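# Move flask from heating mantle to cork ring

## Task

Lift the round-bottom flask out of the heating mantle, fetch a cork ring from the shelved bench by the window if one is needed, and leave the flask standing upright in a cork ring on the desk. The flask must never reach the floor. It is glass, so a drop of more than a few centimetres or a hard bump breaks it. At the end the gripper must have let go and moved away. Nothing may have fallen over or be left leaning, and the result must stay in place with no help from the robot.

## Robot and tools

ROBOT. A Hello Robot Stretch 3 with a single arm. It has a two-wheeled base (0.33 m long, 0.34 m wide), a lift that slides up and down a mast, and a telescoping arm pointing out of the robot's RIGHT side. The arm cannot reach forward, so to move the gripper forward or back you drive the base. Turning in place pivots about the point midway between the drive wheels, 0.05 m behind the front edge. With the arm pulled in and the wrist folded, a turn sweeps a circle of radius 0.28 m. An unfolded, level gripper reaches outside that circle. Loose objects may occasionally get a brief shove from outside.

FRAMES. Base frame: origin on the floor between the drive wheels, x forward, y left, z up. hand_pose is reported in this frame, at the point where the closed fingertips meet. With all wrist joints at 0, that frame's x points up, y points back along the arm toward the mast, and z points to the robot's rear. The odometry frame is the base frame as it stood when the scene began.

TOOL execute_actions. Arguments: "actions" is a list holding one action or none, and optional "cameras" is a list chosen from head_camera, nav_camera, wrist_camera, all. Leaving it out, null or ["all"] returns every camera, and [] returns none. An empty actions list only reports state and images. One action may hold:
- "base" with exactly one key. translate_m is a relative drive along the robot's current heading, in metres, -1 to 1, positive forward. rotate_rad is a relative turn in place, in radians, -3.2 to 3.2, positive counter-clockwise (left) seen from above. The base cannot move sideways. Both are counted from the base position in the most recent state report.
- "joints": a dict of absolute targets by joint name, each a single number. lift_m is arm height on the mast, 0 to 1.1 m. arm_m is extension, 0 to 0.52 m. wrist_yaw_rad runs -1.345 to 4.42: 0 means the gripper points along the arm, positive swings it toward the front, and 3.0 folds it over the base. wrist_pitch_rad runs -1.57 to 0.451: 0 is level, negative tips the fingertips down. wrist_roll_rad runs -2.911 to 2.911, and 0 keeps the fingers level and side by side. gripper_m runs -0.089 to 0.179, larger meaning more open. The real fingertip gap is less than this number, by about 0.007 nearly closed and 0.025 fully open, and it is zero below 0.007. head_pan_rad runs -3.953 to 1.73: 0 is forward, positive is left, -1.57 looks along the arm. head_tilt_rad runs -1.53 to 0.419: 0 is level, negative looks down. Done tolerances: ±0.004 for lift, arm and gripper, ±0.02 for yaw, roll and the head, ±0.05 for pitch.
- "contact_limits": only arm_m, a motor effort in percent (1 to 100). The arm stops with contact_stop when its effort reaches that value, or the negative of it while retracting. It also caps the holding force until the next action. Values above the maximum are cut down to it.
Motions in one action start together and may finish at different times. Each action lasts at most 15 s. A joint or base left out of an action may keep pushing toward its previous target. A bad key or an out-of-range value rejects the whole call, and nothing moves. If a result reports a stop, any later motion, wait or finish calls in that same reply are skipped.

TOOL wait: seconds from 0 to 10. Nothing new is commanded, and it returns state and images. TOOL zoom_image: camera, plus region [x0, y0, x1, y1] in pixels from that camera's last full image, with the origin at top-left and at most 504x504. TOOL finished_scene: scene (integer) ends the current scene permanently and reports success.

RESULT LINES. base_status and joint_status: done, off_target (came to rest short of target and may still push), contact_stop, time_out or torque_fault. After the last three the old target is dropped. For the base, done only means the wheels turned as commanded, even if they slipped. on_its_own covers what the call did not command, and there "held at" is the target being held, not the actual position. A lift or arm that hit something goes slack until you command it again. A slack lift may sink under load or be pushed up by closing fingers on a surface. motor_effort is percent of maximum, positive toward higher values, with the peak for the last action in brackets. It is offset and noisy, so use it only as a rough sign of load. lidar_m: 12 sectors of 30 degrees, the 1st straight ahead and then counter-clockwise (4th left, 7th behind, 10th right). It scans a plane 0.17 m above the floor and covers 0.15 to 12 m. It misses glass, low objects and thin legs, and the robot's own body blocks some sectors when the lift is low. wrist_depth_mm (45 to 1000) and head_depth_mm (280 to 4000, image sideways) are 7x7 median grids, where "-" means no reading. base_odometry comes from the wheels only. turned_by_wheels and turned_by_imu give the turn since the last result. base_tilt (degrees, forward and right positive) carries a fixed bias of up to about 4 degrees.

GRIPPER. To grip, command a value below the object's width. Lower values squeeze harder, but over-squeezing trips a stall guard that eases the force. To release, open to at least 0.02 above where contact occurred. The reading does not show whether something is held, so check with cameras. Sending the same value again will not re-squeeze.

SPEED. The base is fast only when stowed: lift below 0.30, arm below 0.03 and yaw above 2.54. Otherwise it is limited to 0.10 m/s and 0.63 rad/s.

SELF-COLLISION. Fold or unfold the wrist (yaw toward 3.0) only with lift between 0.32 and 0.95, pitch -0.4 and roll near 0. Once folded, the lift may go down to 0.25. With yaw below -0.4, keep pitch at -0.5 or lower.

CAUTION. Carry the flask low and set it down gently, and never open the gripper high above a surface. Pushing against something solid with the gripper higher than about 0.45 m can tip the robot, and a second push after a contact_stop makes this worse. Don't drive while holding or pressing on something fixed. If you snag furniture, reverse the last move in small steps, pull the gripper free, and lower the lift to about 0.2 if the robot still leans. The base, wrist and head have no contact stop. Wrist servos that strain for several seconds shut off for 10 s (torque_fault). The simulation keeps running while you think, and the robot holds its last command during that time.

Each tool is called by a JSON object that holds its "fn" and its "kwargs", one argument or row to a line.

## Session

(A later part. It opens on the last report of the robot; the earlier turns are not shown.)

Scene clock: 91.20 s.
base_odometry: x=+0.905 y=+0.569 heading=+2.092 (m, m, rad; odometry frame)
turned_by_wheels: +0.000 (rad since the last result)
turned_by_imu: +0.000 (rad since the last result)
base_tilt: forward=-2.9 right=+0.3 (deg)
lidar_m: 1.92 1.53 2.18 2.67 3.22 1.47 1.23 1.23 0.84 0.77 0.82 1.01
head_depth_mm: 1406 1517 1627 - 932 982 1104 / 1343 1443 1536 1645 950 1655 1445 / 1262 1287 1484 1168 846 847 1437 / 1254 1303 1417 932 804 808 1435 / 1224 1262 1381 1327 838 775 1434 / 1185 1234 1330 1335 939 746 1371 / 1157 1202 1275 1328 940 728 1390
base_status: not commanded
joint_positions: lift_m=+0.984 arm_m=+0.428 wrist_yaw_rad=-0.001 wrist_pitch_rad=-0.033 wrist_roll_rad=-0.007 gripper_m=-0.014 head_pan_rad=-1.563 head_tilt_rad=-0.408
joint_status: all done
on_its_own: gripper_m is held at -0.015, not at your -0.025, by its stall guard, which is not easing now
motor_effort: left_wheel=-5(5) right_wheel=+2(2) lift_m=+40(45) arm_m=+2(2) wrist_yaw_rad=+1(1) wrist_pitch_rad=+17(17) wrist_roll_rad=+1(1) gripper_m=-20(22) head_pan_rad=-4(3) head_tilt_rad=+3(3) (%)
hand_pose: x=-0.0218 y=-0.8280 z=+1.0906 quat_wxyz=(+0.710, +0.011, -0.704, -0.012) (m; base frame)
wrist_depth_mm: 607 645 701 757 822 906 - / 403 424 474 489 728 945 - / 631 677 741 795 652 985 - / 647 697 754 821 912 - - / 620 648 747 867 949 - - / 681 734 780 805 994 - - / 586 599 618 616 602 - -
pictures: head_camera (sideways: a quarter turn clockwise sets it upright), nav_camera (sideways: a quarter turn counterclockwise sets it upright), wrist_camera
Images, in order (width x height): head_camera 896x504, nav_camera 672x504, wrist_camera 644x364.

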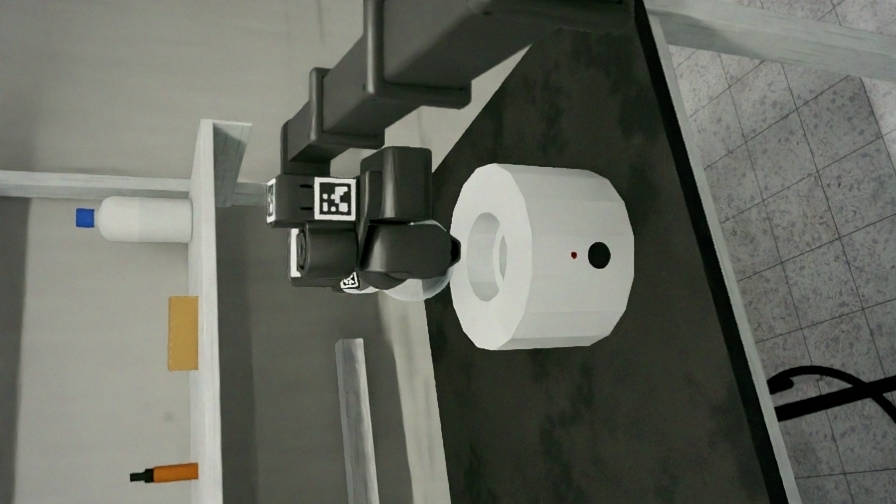

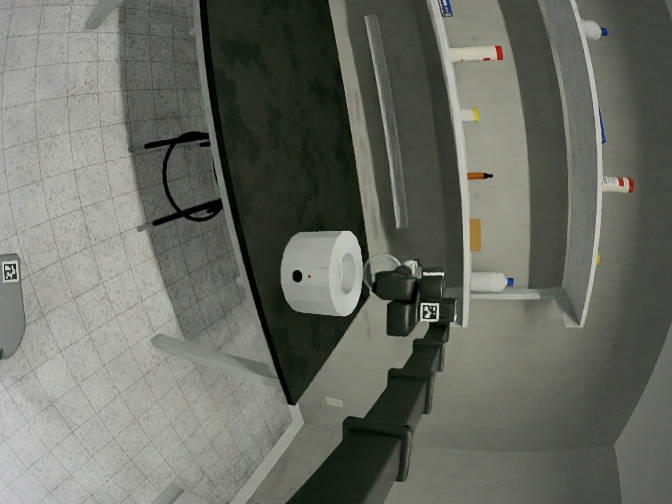

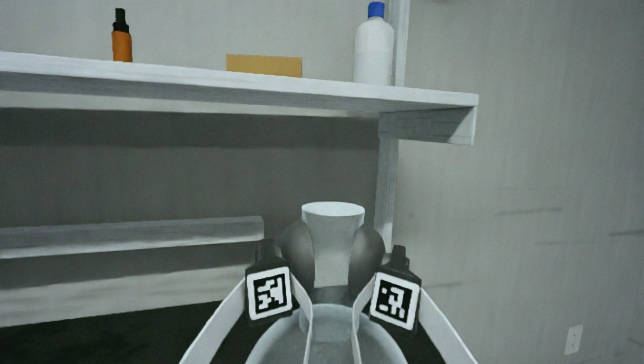

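{"fn": "execute_actions", "kwargs": {
  "actions": [
    {"base":{"rotate_rad":1.201},"joints":{"arm_m":0.15}}
  ],
  "cameras": ["wrist_camera"]
}}

{"fn": "execute_actions", "kwargs": {
  "actions": [
    {"base":{"translate_m":0.83},"joints":{"lift_m":0.86,"head_tilt_rad":-0.6}}
  ],
  "cameras": ["wrist_camera"]
}}

{"fn": "execute_actions", "kwargs": {
  "actions": [
    {"base":{"rotate_rad":0.96},"joints":{"arm_m":0.0}}
  ]
}}

Scene clock: 94.87 s.
base_odometry: x=+0.905 y=+0.569 heading=-2.990 (m, m, rad; odometry frame)
turned_by_wheels: +1.201 (rad since the last result)
turned_by_imu: +1.196 (rad since the last result)
base_tilt: forward=-2.9 right=+0.2 (deg)
lidar_m: 2.19 2.66 2.72 1.35 1.23 1.23 0.84 0.77 0.82 1.00 1.90 1.53
head_depth_mm: 1315 1274 1510 - - 776 1442 / 1496 1517 1670 - - 1660 1447 / 1632 1738 1859 - - 1666 1458 / 1807 1927 2055 - - 1665 1438 / 1976 2132 2288 2447 1181 1301 1390 / 1939 2038 2173 2308 2280 1749 1434 / 1793 1885 1988 2086 2202 1753 1434
base_status: done
joint_positions: lift_m=+0.984 arm_m=+0.150 wrist_yaw_rad=+0.001 wrist_pitch_rad=-0.033 wrist_roll_rad=-0.007 gripper_m=-0.014 head_pan_rad=-1.563 head_tilt_rad=-0.408
joint_status: all done
on_its_own: gripper_m is held at -0.015, not at your -0.025, by its stall guard, which is not easing now
motor_effort: left_wheel=-5(17) right_wheel=+2(8) lift_m=+40(40) arm_m=-3(3) wrist_yaw_rad=-1(1) wrist_pitch_rad=+17(17) wrist_roll_rad=+1(1) gripper_m=-20(20) head_pan_rad=-4(4) head_tilt_rad=+2(2) (%)
hand_pose: x=-0.0212 y=-0.5506 z=+1.0906 quat_wxyz=(+0.710, +0.012, -0.704, -0.011) (m; base frame)
wrist_depth_mm: - - - - - - 861 / - - - - - 1000 839 / - - - - - - 836 / - - - - - - 890 / - - - - - - 878 / - - - 812 898 869 868 / - - - 625 606 655 651
pictures: wrist_camera
Images, in order (width x height): wrist_camera 644x364.

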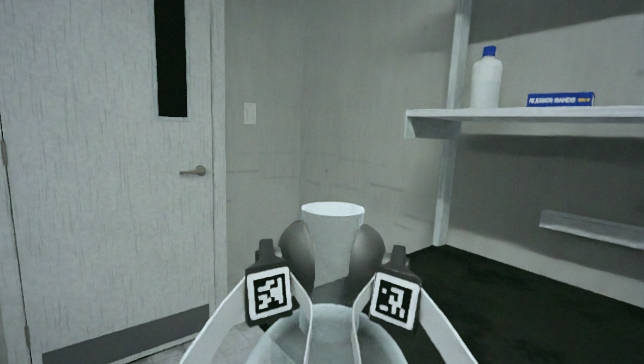

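Scene clock: 104.33 s.
base_odometry: x=+0.084 y=+0.444 heading=-2.990 (m, m, rad; odometry frame)
turned_by_wheels: +0.000 (rad since the last result)
turned_by_imu: +0.004 (rad since the last result)
base_tilt: forward=-2.9 right=+0.3 (deg)
lidar_m: 1.36 1.93 2.36 1.92 1.75 1.76 1.67 1.47 1.27 1.53 0.98 1.42
head_depth_mm: 2028 2189 2355 2345 - - 1253 / 1896 2161 2428 2445 - - 1279 / 1722 1908 2181 2313 - 1407 1264 / 1578 1744 1944 - - 1427 1272 / 1471 1608 1763 1972 1810 1495 1272 / 1374 1492 1629 1756 1649 1485 1239 / 1282 1387 1525 1008 848 1475 1255
base_status: done
joint_positions: lift_m=+0.861 arm_m=+0.150 wrist_yaw_rad=+0.001 wrist_pitch_rad=-0.033 wrist_roll_rad=-0.007 gripper_m=-0.014 head_pan_rad=-1.563 head_tilt_rad=-0.592
joint_status: all done
on_its_own: gripper_m is held at -0.015, not at your -0.025, by its stall guard, which is not easing now
motor_effort: left_wheel=-6(8) right_wheel=+2(5) lift_m=+13(33) arm_m=-2(2) wrist_yaw_rad=-1(2) wrist_pitch_rad=+17(18) wrist_roll_rad=+1(1) gripper_m=-21(20) head_pan_rad=-3(4) head_tilt_rad=-3(17) (%)
hand_pose: x=-0.0213 y=-0.5505 z=+0.9668 quat_wxyz=(+0.710, +0.012, -0.704, -0.012) (m; base frame)
wrist_depth_mm: 840 956 - - - - - / 860 979 - - - - - / 867 - - - - - - / 876 - - - - - - / 870 - - - - - - / 614 660 - - - - - / 465 476 - - - - -
pictures: wrist_camera
Images, in order (width x height): wrist_camera 644x364.

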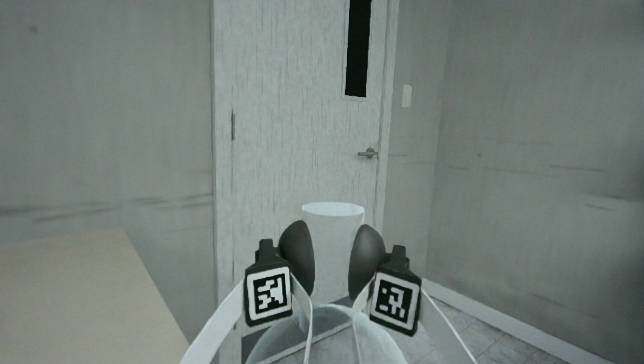

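Scene clock: 106.83 s.
base_odometry: x=+0.084 y=+0.444 heading=-2.030 (m, m, rad; odometry frame)
turned_by_wheels: +0.960 (rad since the last result)
turned_by_imu: +0.955 (rad since the last result)
base_tilt: forward=-3.0 right=+0.3 (deg)
lidar_m: 2.59 2.35 1.75 1.75 2.20 1.77 1.27 1.59 0.98 1.41 1.36 1.94
head_depth_mm: 1172 1272 1350 1025 807 1399 - / 1184 1312 1373 1023 830 1496 - / 1218 1337 1404 1022 880 - - / 1242 1365 1387 1019 878 - - / 1270 1389 1378 1012 880 1494 1270 / 1297 1422 1370 1009 1648 1497 1266 / 1335 1464 1379 1003 1692 1493 1265
base_status: done
joint_positions: lift_m=+0.861 arm_m=+0.000 wrist_yaw_rad=+0.000 wrist_pitch_rad=-0.033 wrist_roll_rad=-0.007 gripper_m=-0.014 head_pan_rad=-1.563 head_tilt_rad=-0.592
joint_status: all done
on_its_own: gripper_m is held at -0.015, not at your -0.025, by its stall guard, which is not easing now
motor_effort: left_wheel=-5(11) right_wheel=+3(6) lift_m=+13(14) arm_m=-3(2) wrist_yaw_rad=-1(0) wrist_pitch_rad=+18(17) wrist_roll_rad=+1(1) gripper_m=-20(20) head_pan_rad=-3(3) head_tilt_rad=-3(3) (%)
hand_pose: x=-0.0214 y=-0.4006 z=+0.9668 quat_wxyz=(+0.710, +0.012, -0.704, -0.012) (m; base frame)
wrist_depth_mm: - - - - - - 939 / - - - - - - 992 / - - - - - - 992 / - - - - - - 993 / 896 922 979 - - - - / 621 635 669 588 710 697 767 / - - 493 497 482 515 521
pictures: head_camera (sideways: a quarter turn clockwise sets it upright), nav_camera (sideways: a quarter turn counterclockwise sets it upright), wrist_camera
Images, in order (width x height): head_camera 896x504, nav_camera 672x504, wrist_camera 644x364.

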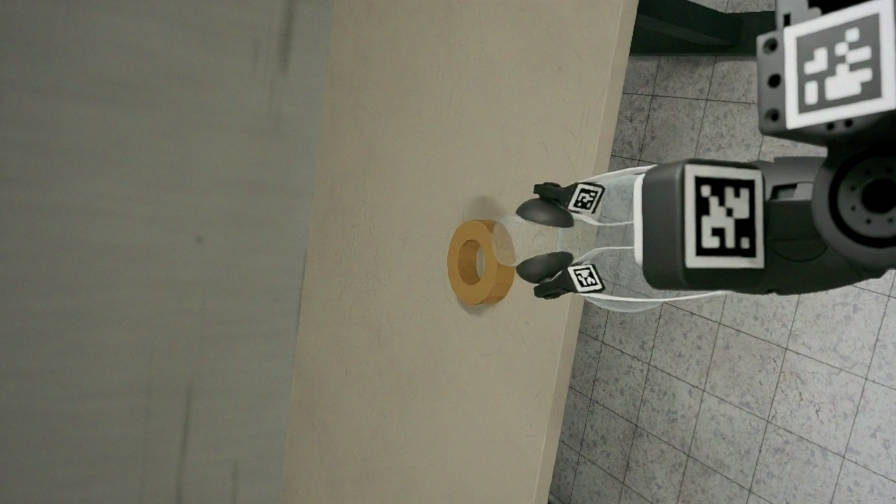

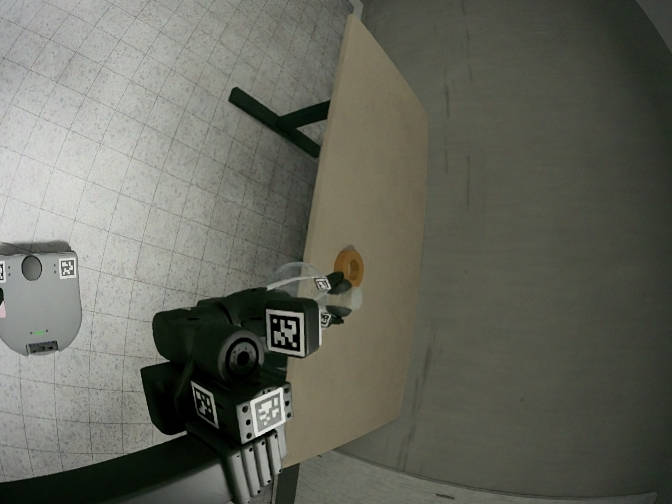

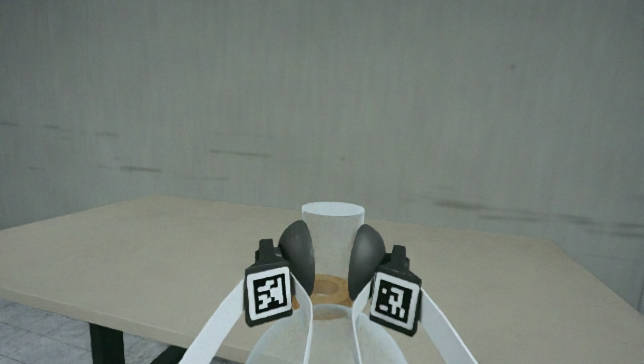

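{"fn": "execute_actions", "kwargs": {
  "actions": [
    {"joints":{"arm_m":0.375,"lift_m":0.805}}
  ]
}}

{"fn": "zoom_image", "kwargs": {
  "camera": "head_camera",
  "region": [330,130,580,380]
}}

{"fn": "zoom_image", "kwargs": {
  "camera": "nav_camera",
  "region": [300,210,440,350]
}}

Scene clock: 111.13 s.
base_odometry: x=+0.084 y=+0.444 heading=-2.030 (m, m, rad; odometry frame)
turned_by_wheels: +0.000 (rad since the last result)
turned_by_imu: -0.001 (rad since the last result)
base_tilt: forward=-2.9 right=+0.4 (deg)
lidar_m: 2.59 2.34 1.75 1.75 2.19 1.78 1.26 1.60 0.98 1.41 1.36 1.94
head_depth_mm: 1163 1274 1338 1029 834 - - / 1190 1296 1380 1087 - 1485 1250 / 1215 1325 1386 - 851 1490 1273 / 1249 1358 1437 - 856 1494 1279 / 1267 1401 1387 1012 880 1493 1256 / 1294 1435 1373 1009 1661 1489 1271 / 1322 1473 1367 1007 1688 1468 1263
base_status: not commanded
joint_positions: lift_m=+0.806 arm_m=+0.375 wrist_yaw_rad=+0.000 wrist_pitch_rad=-0.033 wrist_roll_rad=-0.007 gripper_m=-0.014 head_pan_rad=-1.563 head_tilt_rad=-0.593
joint_status: all done
on_its_own: gripper_m is held at -0.015, not at your -0.025, by its stall guard, which is not easing now
motor_effort: left_wheel=-5(6) right_wheel=+3(3) lift_m=+13(9) arm_m=+2(3) wrist_yaw_rad=+0(0) wrist_pitch_rad=+18(18) wrist_roll_rad=+1(1) gripper_m=-21(21) head_pan_rad=-4(5) head_tilt_rad=-3(3) (%)
hand_pose: x=-0.0214 y=-0.7750 z=+0.9117 quat_wxyz=(+0.710, +0.012, -0.704, -0.012) (m; base frame)
wrist_depth_mm: - 973 887 818 761 695 650 / - - 921 830 773 714 664 / - - 953 860 794 739 676 / - - 969 896 814 740 692 / 730 747 781 874 804 761 710 / 505 510 547 527 583 570 583 / 385 391 400 409 392 420 424
pictures: head_camera (sideways: a quarter turn clockwise sets it upright), nav_camera (sideways: a quarter turn counterclockwise sets it upright), wrist_camera
Images, in order (width x height): head_camera 896x504, nav_camera 672x504, wrist_camera 644x364.

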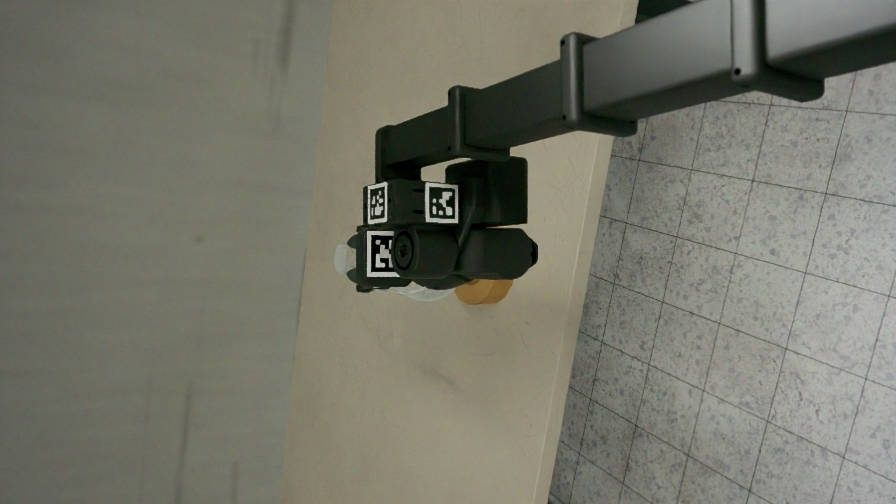

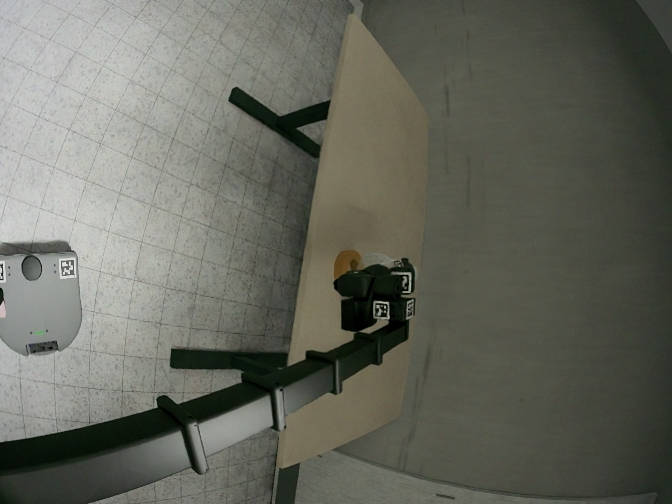

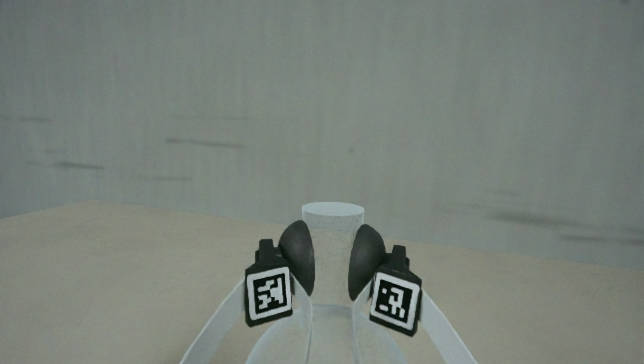

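Region (330, 130, 580, 380) of head_camera's 896x504 image, scaled by 2.016, with more detail than that image has.

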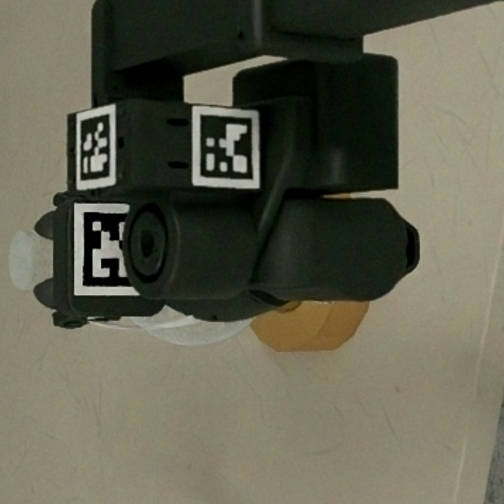

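Region (300, 210, 440, 350) of nav_camera's 672x504 image, scaled by 3.600, with more detail than that image has.

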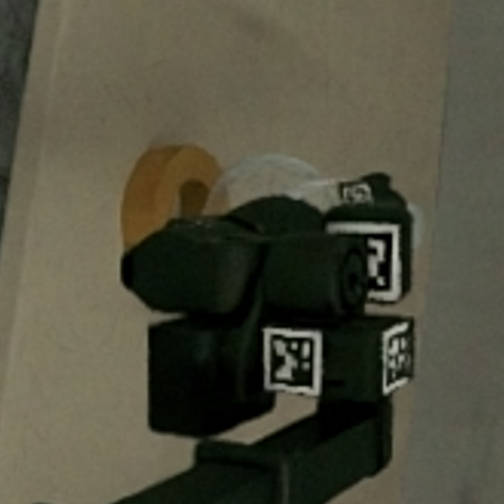

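{"fn": "execute_actions", "kwargs": {
  "actions": [
    {"joints":{"lift_m":0.783}}
  ],
  "cameras": ["head_camera","wrist_camera"]
}}

Scene clock: 112.37 s.
base_odometry: x=+0.084 y=+0.444 heading=-2.030 (m, m, rad; odometry frame)
turned_by_wheels: +0.000 (rad since the last result)
turned_by_imu: +0.000 (rad since the last result)
base_tilt: forward=-3.0 right=+0.3 (deg)
lidar_m: 2.59 2.35 1.75 1.75 2.18 1.78 1.27 1.60 0.98 1.41 1.36 1.94
head_depth_mm: 1166 1279 1341 1033 835 1289 - / 1181 1301 1377 1067 - 1470 1249 / 1213 1326 1400 - 824 1515 1276 / 1241 1363 1400 - 883 1501 1269 / 1264 1397 1380 1014 878 1499 1268 / 1295 1432 1369 1004 1653 1482 1266 / 1324 1477 1370 999 1696 1484 1252
base_status: not commanded
joint_positions: lift_m=+0.784 arm_m=+0.375 wrist_yaw_rad=+0.000 wrist_pitch_rad=-0.033 wrist_roll_rad=-0.007 gripper_m=-0.014 head_pan_rad=-1.563 head_tilt_rad=-0.593
joint_status: all done
on_its_own: gripper_m is held at -0.015, not at your -0.025, by its stall guard, which is not easing now
motor_effort: left_wheel=-5(6) right_wheel=+3(3) lift_m=+13(12) arm_m=+2(2) wrist_yaw_rad=+1(1) wrist_pitch_rad=+18(18) wrist_roll_rad=+1(1) gripper_m=-21(21) head_pan_rad=-5(3) head_tilt_rad=-4(2) (%)
hand_pose: x=-0.0214 y=-0.7750 z=+0.8897 quat_wxyz=(+0.710, +0.012, -0.704, -0.012) (m; base frame)
wrist_depth_mm: - 958 895 831 750 699 659 / - - 904 846 771 711 668 / - - 958 864 795 721 683 / - - 961 880 820 743 685 / 669 685 717 815 781 744 695 / 461 472 495 481 531 516 528 / 352 356 364 369 360 383 391
pictures: head_camera (sideways: a quarter turn clockwise sets it upright), wrist_camera
Images, in order (width x height): head_camera 896x504, wrist_camera 644x364.

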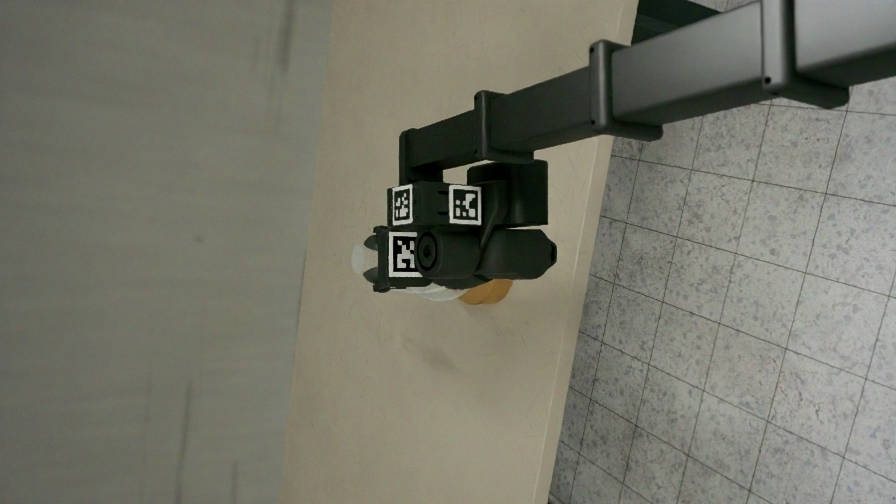

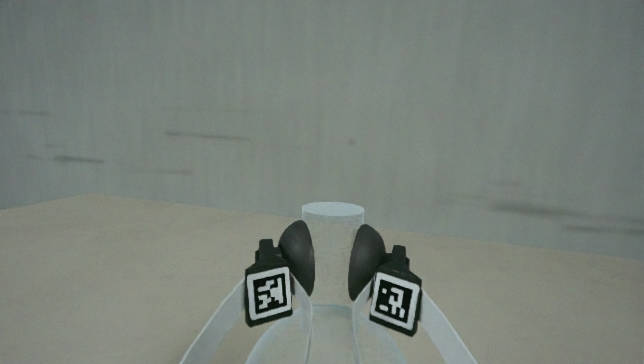

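{"fn": "execute_actions", "kwargs": {
  "actions": [
    {"joints":{"lift_m":0.773}}
  ],
  "cameras": ["head_camera","wrist_camera"]
}}

Scene clock: 113.23 s.
base_odometry: x=+0.084 y=+0.444 heading=-2.030 (m, m, rad; odometry frame)
turned_by_wheels: +0.000 (rad since the last result)
turned_by_imu: +0.000 (rad since the last result)
base_tilt: forward=-3.0 right=+0.3 (deg)
lidar_m: 2.59 2.34 1.75 1.75 2.18 1.77 1.26 1.59 0.98 1.41 1.36 1.94
head_depth_mm: 1163 1268 1338 1030 810 1318 - / 1189 1308 1374 1065 - 1457 1272 / 1218 1337 1402 - 832 1499 1270 / 1234 1358 1385 - 1655 1484 1268 / 1271 1409 1383 1016 877 1478 1268 / 1301 1434 1376 1010 1647 1478 1260 / 1332 1474 1367 1010 1697 1477 1267
base_status: not commanded
joint_positions: lift_m=+0.774 arm_m=+0.375 wrist_yaw_rad=+0.000 wrist_pitch_rad=-0.020 wrist_roll_rad=-0.007 gripper_m=-0.014 head_pan_rad=-1.563 head_tilt_rad=-0.593
joint_status: all done
on_its_own: gripper_m is held at -0.015, not at your -0.025, by its stall guard, which is not easing now
motor_effort: left_wheel=-6(5) right_wheel=+3(3) lift_m=+11(6) arm_m=+2(2) wrist_yaw_rad=+0(1) wrist_pitch_rad=+11(18) wrist_roll_rad=+1(1) gripper_m=-21(20) head_pan_rad=-3(3) head_tilt_rad=-3(3) (%)
hand_pose: x=-0.0214 y=-0.7754 z=+0.8831 quat_wxyz=(+0.710, +0.008, -0.704, -0.007) (m; base frame)
wrist_depth_mm: - 991 899 824 771 708 653 / - - 921 831 774 712 661 / - - 933 853 786 731 685 / - - 976 888 801 737 688 / 665 691 720 831 791 745 692 / 456 467 493 493 521 515 526 / 348 353 363 364 354 379 382
pictures: head_camera (sideways: a quarter turn clockwise sets it upright), wrist_camera
Images, in order (width x height): head_camera 896x504, wrist_camera 644x364.

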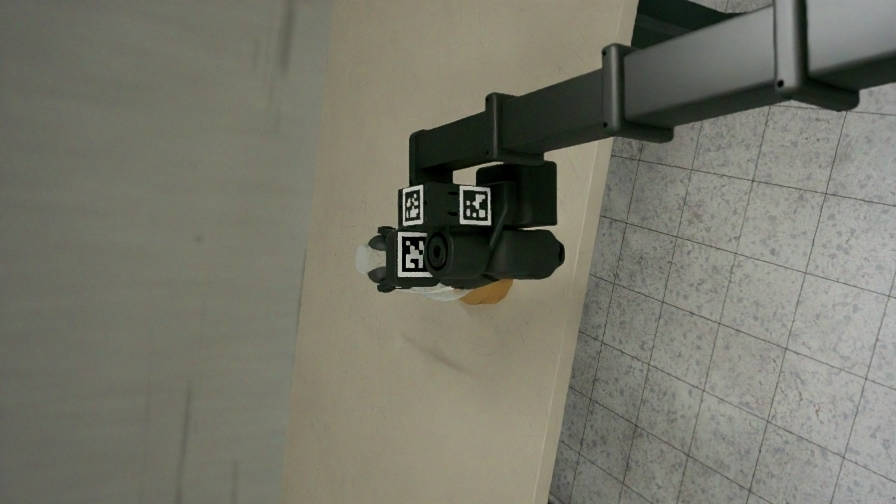

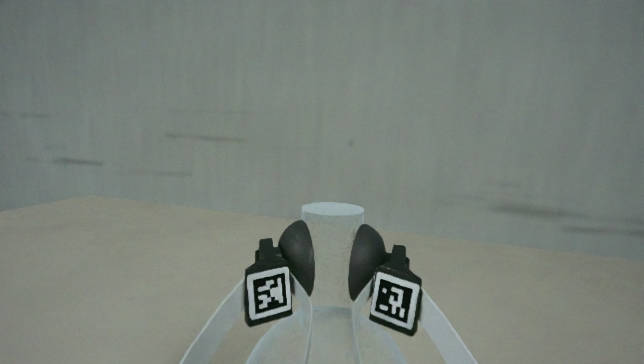

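Supported. Open slightly to see how it settles.

{"fn": "execute_actions", "kwargs": {
  "actions": [
    {"joints":{"gripper_m":0.065}}
  ],
  "cameras": ["head_camera","wrist_camera"]
}}

Scene clock: 114.73 s.
base_odometry: x=+0.084 y=+0.444 heading=-2.030 (m, m, rad; odometry frame)
turned_by_wheels: +0.000 (rad since the last result)
turned_by_imu: +0.000 (rad since the last result)
base_tilt: forward=-2.9 right=+0.3 (deg)
lidar_m: 2.60 2.35 1.75 1.75 2.19 1.77 1.27 1.60 0.98 1.41 1.36 1.94
head_depth_mm: 1156 1266 1340 1031 810 1319 - / 1192 1306 1373 1068 - 1445 1279 / 1220 1339 1399 - 828 1497 1274 / 1247 1368 1394 - 1655 1487 1267 / 1266 1394 1388 1005 875 1499 1270 / 1297 1434 1381 1009 1646 1495 1269 / 1331 1481 1376 1007 1692 1478 1258
base_status: not commanded
joint_positions: lift_m=+0.774 arm_m=+0.375 wrist_yaw_rad=+0.000 wrist_pitch_rad=-0.020 wrist_roll_rad=-0.007 gripper_m=+0.065 head_pan_rad=-1.563 head_tilt_rad=-0.593
joint_status: all done
motor_effort: left_wheel=-5(5) right_wheel=+3(2) lift_m=+12(11) arm_m=+2(2) wrist_yaw_rad=+0(0) wrist_pitch_rad=+11(11) wrist_roll_rad=+1(1) gripper_m=+0(85) head_pan_rad=-4(4) head_tilt_rad=-3(2) (%)
hand_pose: x=-0.0214 y=-0.7754 z=+0.8832 quat_wxyz=(+0.710, +0.007, -0.704, -0.007) (m; base frame)
wrist_depth_mm: - 998 913 828 764 695 652 / - - 930 839 775 721 662 / - - 952 870 790 730 693 / - - 971 890 819 747 690 / 671 685 781 742 802 762 700 / 454 468 - 491 535 515 533 / 345 352 357 369 357 378 381
pictures: head_camera (sideways: a quarter turn clockwise sets it upright), wrist_camera
Images, in order (width x height): head_camera 896x504, wrist_camera 644x364.

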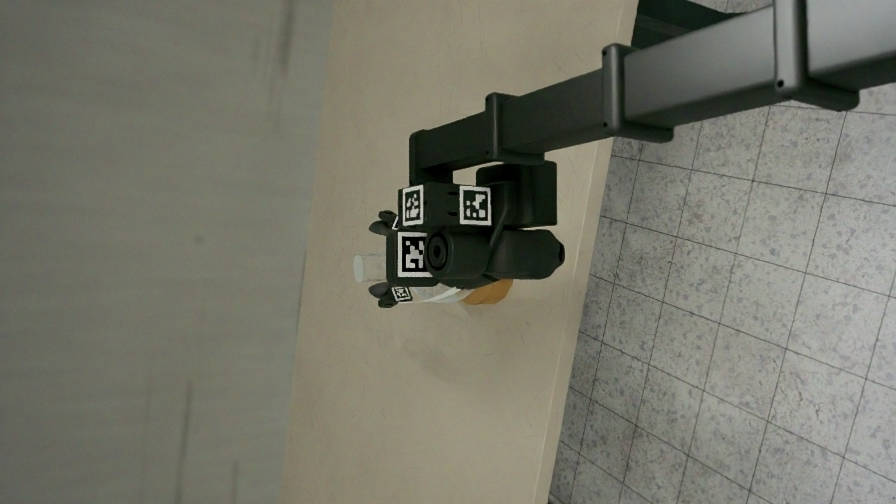

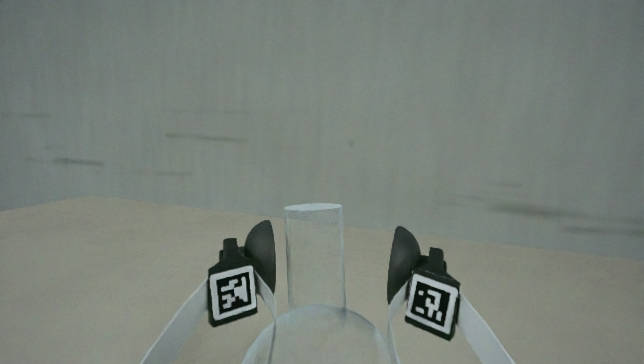

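{"fn": "execute_actions", "kwargs": {
  "actions": [
    {"base":{"translate_m":0.003},"joints":{"arm_m":0.388}}
  ],
  "cameras": []
}}

{"fn": "execute_actions", "kwargs": {
  "actions": [
    {"joints":{"gripper_m":0.02}}
  ],
  "cameras": ["wrist_camera"]
}}

{"fn": "execute_actions", "kwargs": {
  "actions": [
    {"joints":{"arm_m":0.379,"lift_m":0.770}}
  ],
  "cameras": ["wrist_camera"]
}}

{"fn": "execute_actions", "kwargs": {
  "actions": [
    {"joints":{"gripper_m":0.08}}
  ],
  "cameras": ["wrist_camera"]
}}

Scene clock: 116.17 s.
base_odometry: x=+0.083 y=+0.441 heading=-2.031 (m, m, rad; odometry frame)
turned_by_wheels: +0.000 (rad since the last result)
turned_by_imu: +0.000 (rad since the last result)
base_tilt: forward=-2.9 right=+0.3 (deg)
lidar_m: 2.59 2.35 1.74 1.75 2.19 1.48 1.27 1.59 0.98 1.42 1.36 1.94
head_depth_mm: 1160 1273 1349 1033 810 1316 - / 1189 1303 1375 1058 - 1438 1274 / 1218 1332 1389 - 828 1497 1271 / 1239 1374 1386 - 874 1499 1262 / 1285 1399 1373 1011 882 1494 1264 / 1302 1430 1373 1006 1653 1487 1262 / 1330 1474 1367 1009 1693 1495 1269
base_status: done
joint_positions: lift_m=+0.774 arm_m=+0.388 wrist_yaw_rad=+0.000 wrist_pitch_rad=-0.020 wrist_roll_rad=-0.007 gripper_m=+0.065 head_pan_rad=-1.563 head_tilt_rad=-0.593
joint_status: all done
motor_effort: left_wheel=-5(6) right_wheel=+3(8) lift_m=+12(12) arm_m=+2(2) wrist_yaw_rad=-1(1) wrist_pitch_rad=+11(11) wrist_roll_rad=+1(1) gripper_m=+1(0) head_pan_rad=-3(4) head_tilt_rad=-3(3) (%)
hand_pose: x=-0.0214 y=-0.7884 z=+0.8832 quat_wxyz=(+0.710, +0.007, -0.704, -0.007) (m; base frame)
wrist_depth_mm: - 965 886 810 740 697 647 / - - 917 821 760 710 662 / - - 921 852 775 724 668 / - - 954 879 804 725 684 / 679 696 784 756 785 734 692 / 456 462 - 490 534 518 526 / 350 354 357 364 356 380 383
pictures: none
No camera images: the call's "cameras" was empty. Leave "cameras" out to get every camera's image.

Scene clock: 117.10 s.
base_odometry: x=+0.083 y=+0.441 heading=-2.031 (m, m, rad; odometry frame)
turned_by_wheels: +0.000 (rad since the last result)
turned_by_imu: +0.000 (rad since the last result)
base_tilt: forward=-2.9 right=+0.3 (deg)
lidar_m: 2.59 2.34 1.75 1.75 2.19 1.48 1.26 1.60 0.98 1.41 1.36 1.94
head_depth_mm: 1160 1269 1340 1021 810 1317 - / 1192 1305 1375 1064 - 1448 1275 / 1210 1329 1395 - 831 1485 1274 / 1240 1372 1387 - 877 1499 1272 / 1268 1411 1377 1012 878 1484 1273 / 1300 1438 1370 1005 1653 1497 1260 / 1325 1473 1372 1004 1687 1482 1263
base_status: not commanded
joint_positions: lift_m=+0.774 arm_m=+0.388 wrist_yaw_rad=+0.001 wrist_pitch_rad=-0.018 wrist_roll_rad=-0.007 gripper_m=+0.020 head_pan_rad=-1.563 head_tilt_rad=-0.593
joint_status: all done
motor_effort: left_wheel=-5(5) right_wheel=+2(3) lift_m=+11(12) arm_m=+2(2) wrist_yaw_rad=-1(1) wrist_pitch_rad=+10(11) wrist_roll_rad=+1(1) gripper_m=-5(88) head_pan_rad=-4(4) head_tilt_rad=-3(4) (%)
hand_pose: x=-0.0212 y=-0.7885 z=+0.8836 quat_wxyz=(+0.710, +0.007, -0.704, -0.006) (m; base frame)
wrist_depth_mm: - 987 878 810 752 682 641 / - - 906 833 770 698 655 / - - 922 857 784 718 661 / - - 966 860 789 740 677 / 670 702 727 824 787 733 690 / 456 469 500 493 532 521 536 / 346 353 358 368 354 384 386
pictures: wrist_camera
Images, in order (width x height): wrist_camera 644x364.

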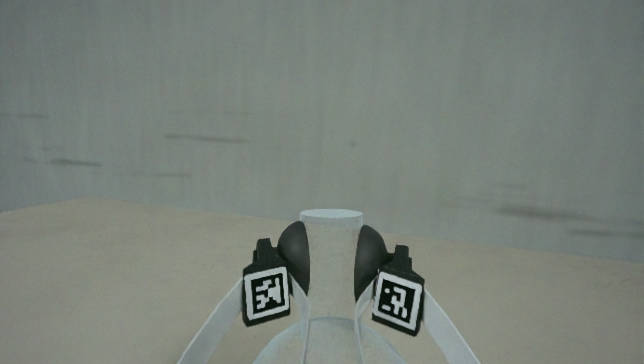

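Scene clock: 117.90 s.
base_odometry: x=+0.083 y=+0.441 heading=-2.031 (m, m, rad; odometry frame)
turned_by_wheels: +0.000 (rad since the last result)
turned_by_imu: +0.000 (rad since the last result)
base_tilt: forward=-3.0 right=+0.3 (deg)
lidar_m: 2.59 2.35 1.75 1.75 2.19 1.47 1.27 1.60 0.98 1.42 1.35 1.93
head_depth_mm: 1168 1273 1344 1025 812 1322 - / 1198 1301 1374 1066 - 1456 1274 / 1204 1333 1400 - 832 1500 1273 / 1252 1372 1395 - 1672 1499 1270 / 1267 1395 1383 1012 876 1489 1274 / 1297 1426 1379 1009 1650 1491 1265 / 1331 1468 1354 1003 1688 1490 1262
base_status: not commanded
joint_positions: lift_m=+0.771 arm_m=+0.379 wrist_yaw_rad=+0.001 wrist_pitch_rad=-0.007 wrist_roll_rad=-0.007 gripper_m=+0.020 head_pan_rad=-1.563 head_tilt_rad=-0.593
joint_status: all done
motor_effort: left_wheel=-5(4) right_wheel=+2(2) lift_m=+11(14) arm_m=-3(3) wrist_yaw_rad=+0(1) wrist_pitch_rad=+4(10) wrist_roll_rad=+1(1) gripper_m=-5(5) head_pan_rad=-3(4) head_tilt_rad=-3(2) (%)
hand_pose: x=-0.0213 y=-0.7803 z=+0.8836 quat_wxyz=(+0.710, +0.003, -0.704, -0.003) (m; base frame)
wrist_depth_mm: - 997 891 824 760 709 650 / - 993 909 838 769 714 665 / - - 940 847 785 733 676 / - - 960 868 807 748 683 / 697 711 752 864 800 740 693 / 464 476 488 505 541 529 538 / 351 358 361 372 357 384 389
pictures: wrist_camera
Images, in order (width x height): wrist_camera 644x364.

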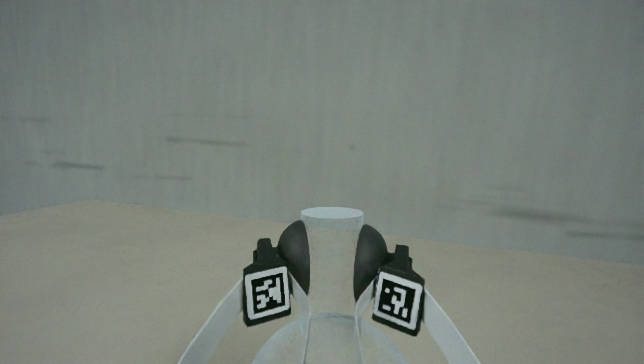

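Scene clock: 119.00 s.
base_odometry: x=+0.083 y=+0.441 heading=-2.030 (m, m, rad; odometry frame)
turned_by_wheels: +0.000 (rad since the last result)
turned_by_imu: +0.000 (rad since the last result)
base_tilt: forward=-2.9 right=+0.3 (deg)
lidar_m: 2.58 2.35 1.75 1.75 2.19 1.48 1.27 1.59 0.98 1.42 1.36 1.93
head_depth_mm: 1161 1276 1344 1030 808 1325 - / 1192 1295 1371 1057 - 1456 1278 / 1214 1335 1390 - 827 1502 1267 / 1245 1367 1382 - 1652 1489 1271 / 1277 1391 1373 1016 876 1481 1277 / 1295 1442 1363 1006 1653 1492 1271 / 1324 1473 1367 1003 1692 1490 1260
base_status: not commanded
joint_positions: lift_m=+0.771 arm_m=+0.379 wrist_yaw_rad=+0.001 wrist_pitch_rad=-0.013 wrist_roll_rad=-0.007 gripper_m=+0.080 head_pan_rad=-1.563 head_tilt_rad=-0.593
joint_status: all done
motor_effort: left_wheel=-5(5) right_wheel=+3(2) lift_m=+11(12) arm_m=-2(3) wrist_yaw_rad=-1(0) wrist_pitch_rad=+7(7) wrist_roll_rad=+1(1) gripper_m=+1(88) head_pan_rad=-5(3) head_tilt_rad=-3(4) (%)
hand_pose: x=-0.0212 y=-0.7802 z=+0.8820 quat_wxyz=(+0.710, +0.005, -0.704, -0.005) (m; base frame)
wrist_depth_mm: - - 904 819 755 692 660 / - - 922 844 774 706 662 / - - 949 865 783 722 684 / - - 958 872 803 743 692 / 678 698 798 754 798 744 694 / 459 470 488 495 502 522 529 / 343 350 356 364 372 379 385
pictures: wrist_camera
Images, in order (width x height): wrist_camera 644x364.

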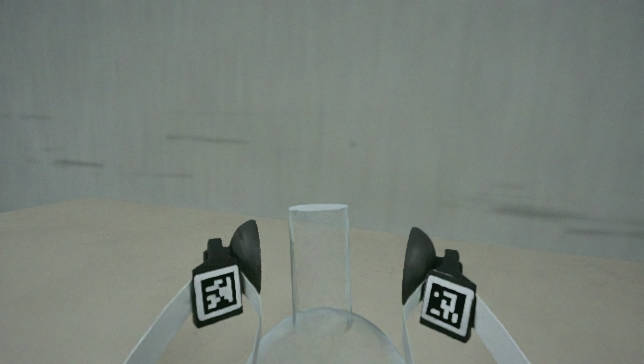

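{"fn": "execute_actions", "kwargs": {
  "actions": [
    {"joints":{"arm_m":0.1}}
  ]
}}

Scene clock: 122.43 s.
base_odometry: x=+0.083 y=+0.441 heading=-2.030 (m, m, rad; odometry frame)
turned_by_wheels: +0.000 (rad since the last result)
turned_by_imu: +0.000 (rad since the last result)
base_tilt: forward=-2.9 right=+0.2 (deg)
lidar_m: 2.59 2.34 1.74 1.75 2.19 1.48 1.26 1.60 0.98 1.41 1.36 1.94
head_depth_mm: 1156 1275 1343 1021 812 1402 - / 1189 1315 1364 1018 830 1573 - / 1209 1331 1399 1018 869 1574 - / 1249 1368 1390 1014 851 - - / 1278 1397 1368 1016 1651 1485 1269 / 1306 1439 1361 1008 1640 1484 1262 / 1326 1472 1372 1003 1694 1491 1260
base_status: not commanded
joint_positions: lift_m=+0.771 arm_m=+0.100 wrist_yaw_rad=+0.000 wrist_pitch_rad=-0.014 wrist_roll_rad=-0.007 gripper_m=+0.080 head_pan_rad=-1.563 head_tilt_rad=-0.593
joint_status: all done
motor_effort: left_wheel=-5(5) right_wheel=+3(2) lift_m=+12(12) arm_m=-3(3) wrist_yaw_rad=-1(2) wrist_pitch_rad=+8(8) wrist_roll_rad=+1(1) gripper_m=+0(1) head_pan_rad=-4(3) head_tilt_rad=-3(3) (%)
hand_pose: x=-0.0214 y=-0.5011 z=+0.8816 quat_wxyz=(+0.710, +0.005, -0.704, -0.005) (m; base frame)
wrist_depth_mm: - - - - - 943 872 / - - - - - 957 890 / - - - - - 971 903 / - - - - - 987 923 / 685 692 801 759 810 804 921 / 458 467 486 452 505 519 532 / - 392 360 369 369 380 385
pictures: head_camera (sideways: a quarter turn clockwise sets it upright), nav_camera (sideways: a quarter turn counterclockwise sets it upright), wrist_camera
Images, in order (width x height): head_camera 896x504, nav_camera 672x504, wrist_camera 644x364.

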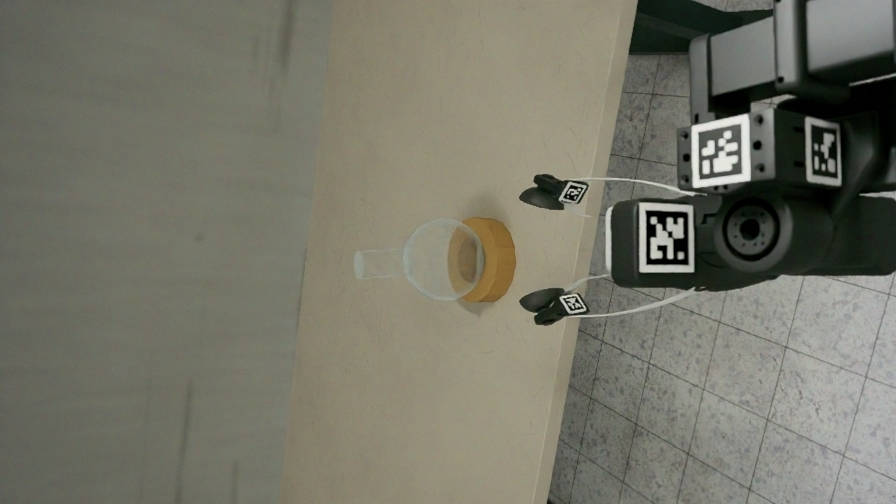

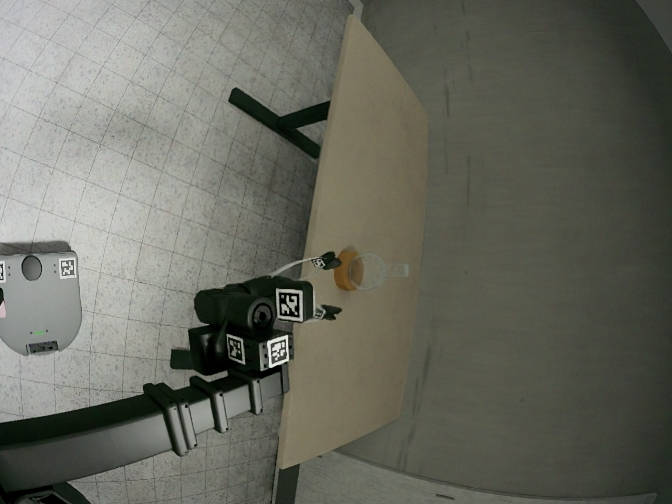

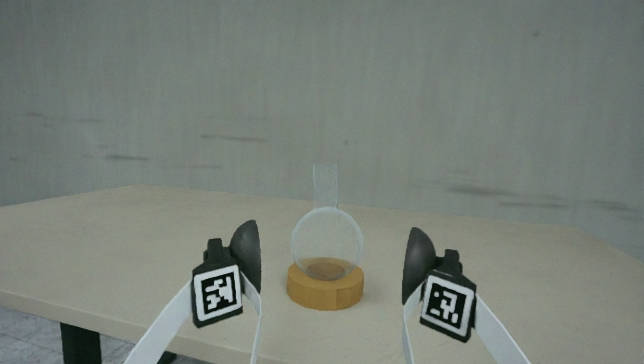

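{"fn": "zoom_image", "kwargs": {
  "camera": "head_camera",
  "region": [340,190,530,330]
}}

Region (340, 190, 530, 330) of head_camera's 896x504 image, scaled by 2.653, with more detail than that image has; it fills the top 371 rows of this view, and the rest is white.

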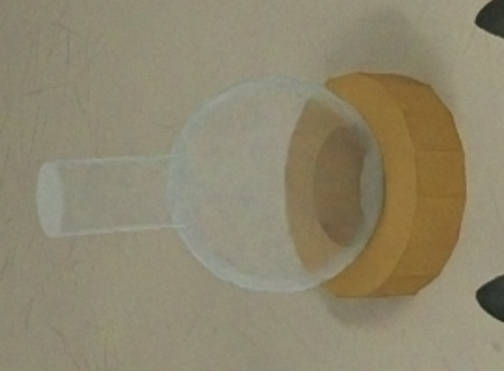

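{"fn": "finished_scene", "kwargs": {
  "scene": 1
}}

The scene is finished: the task was done.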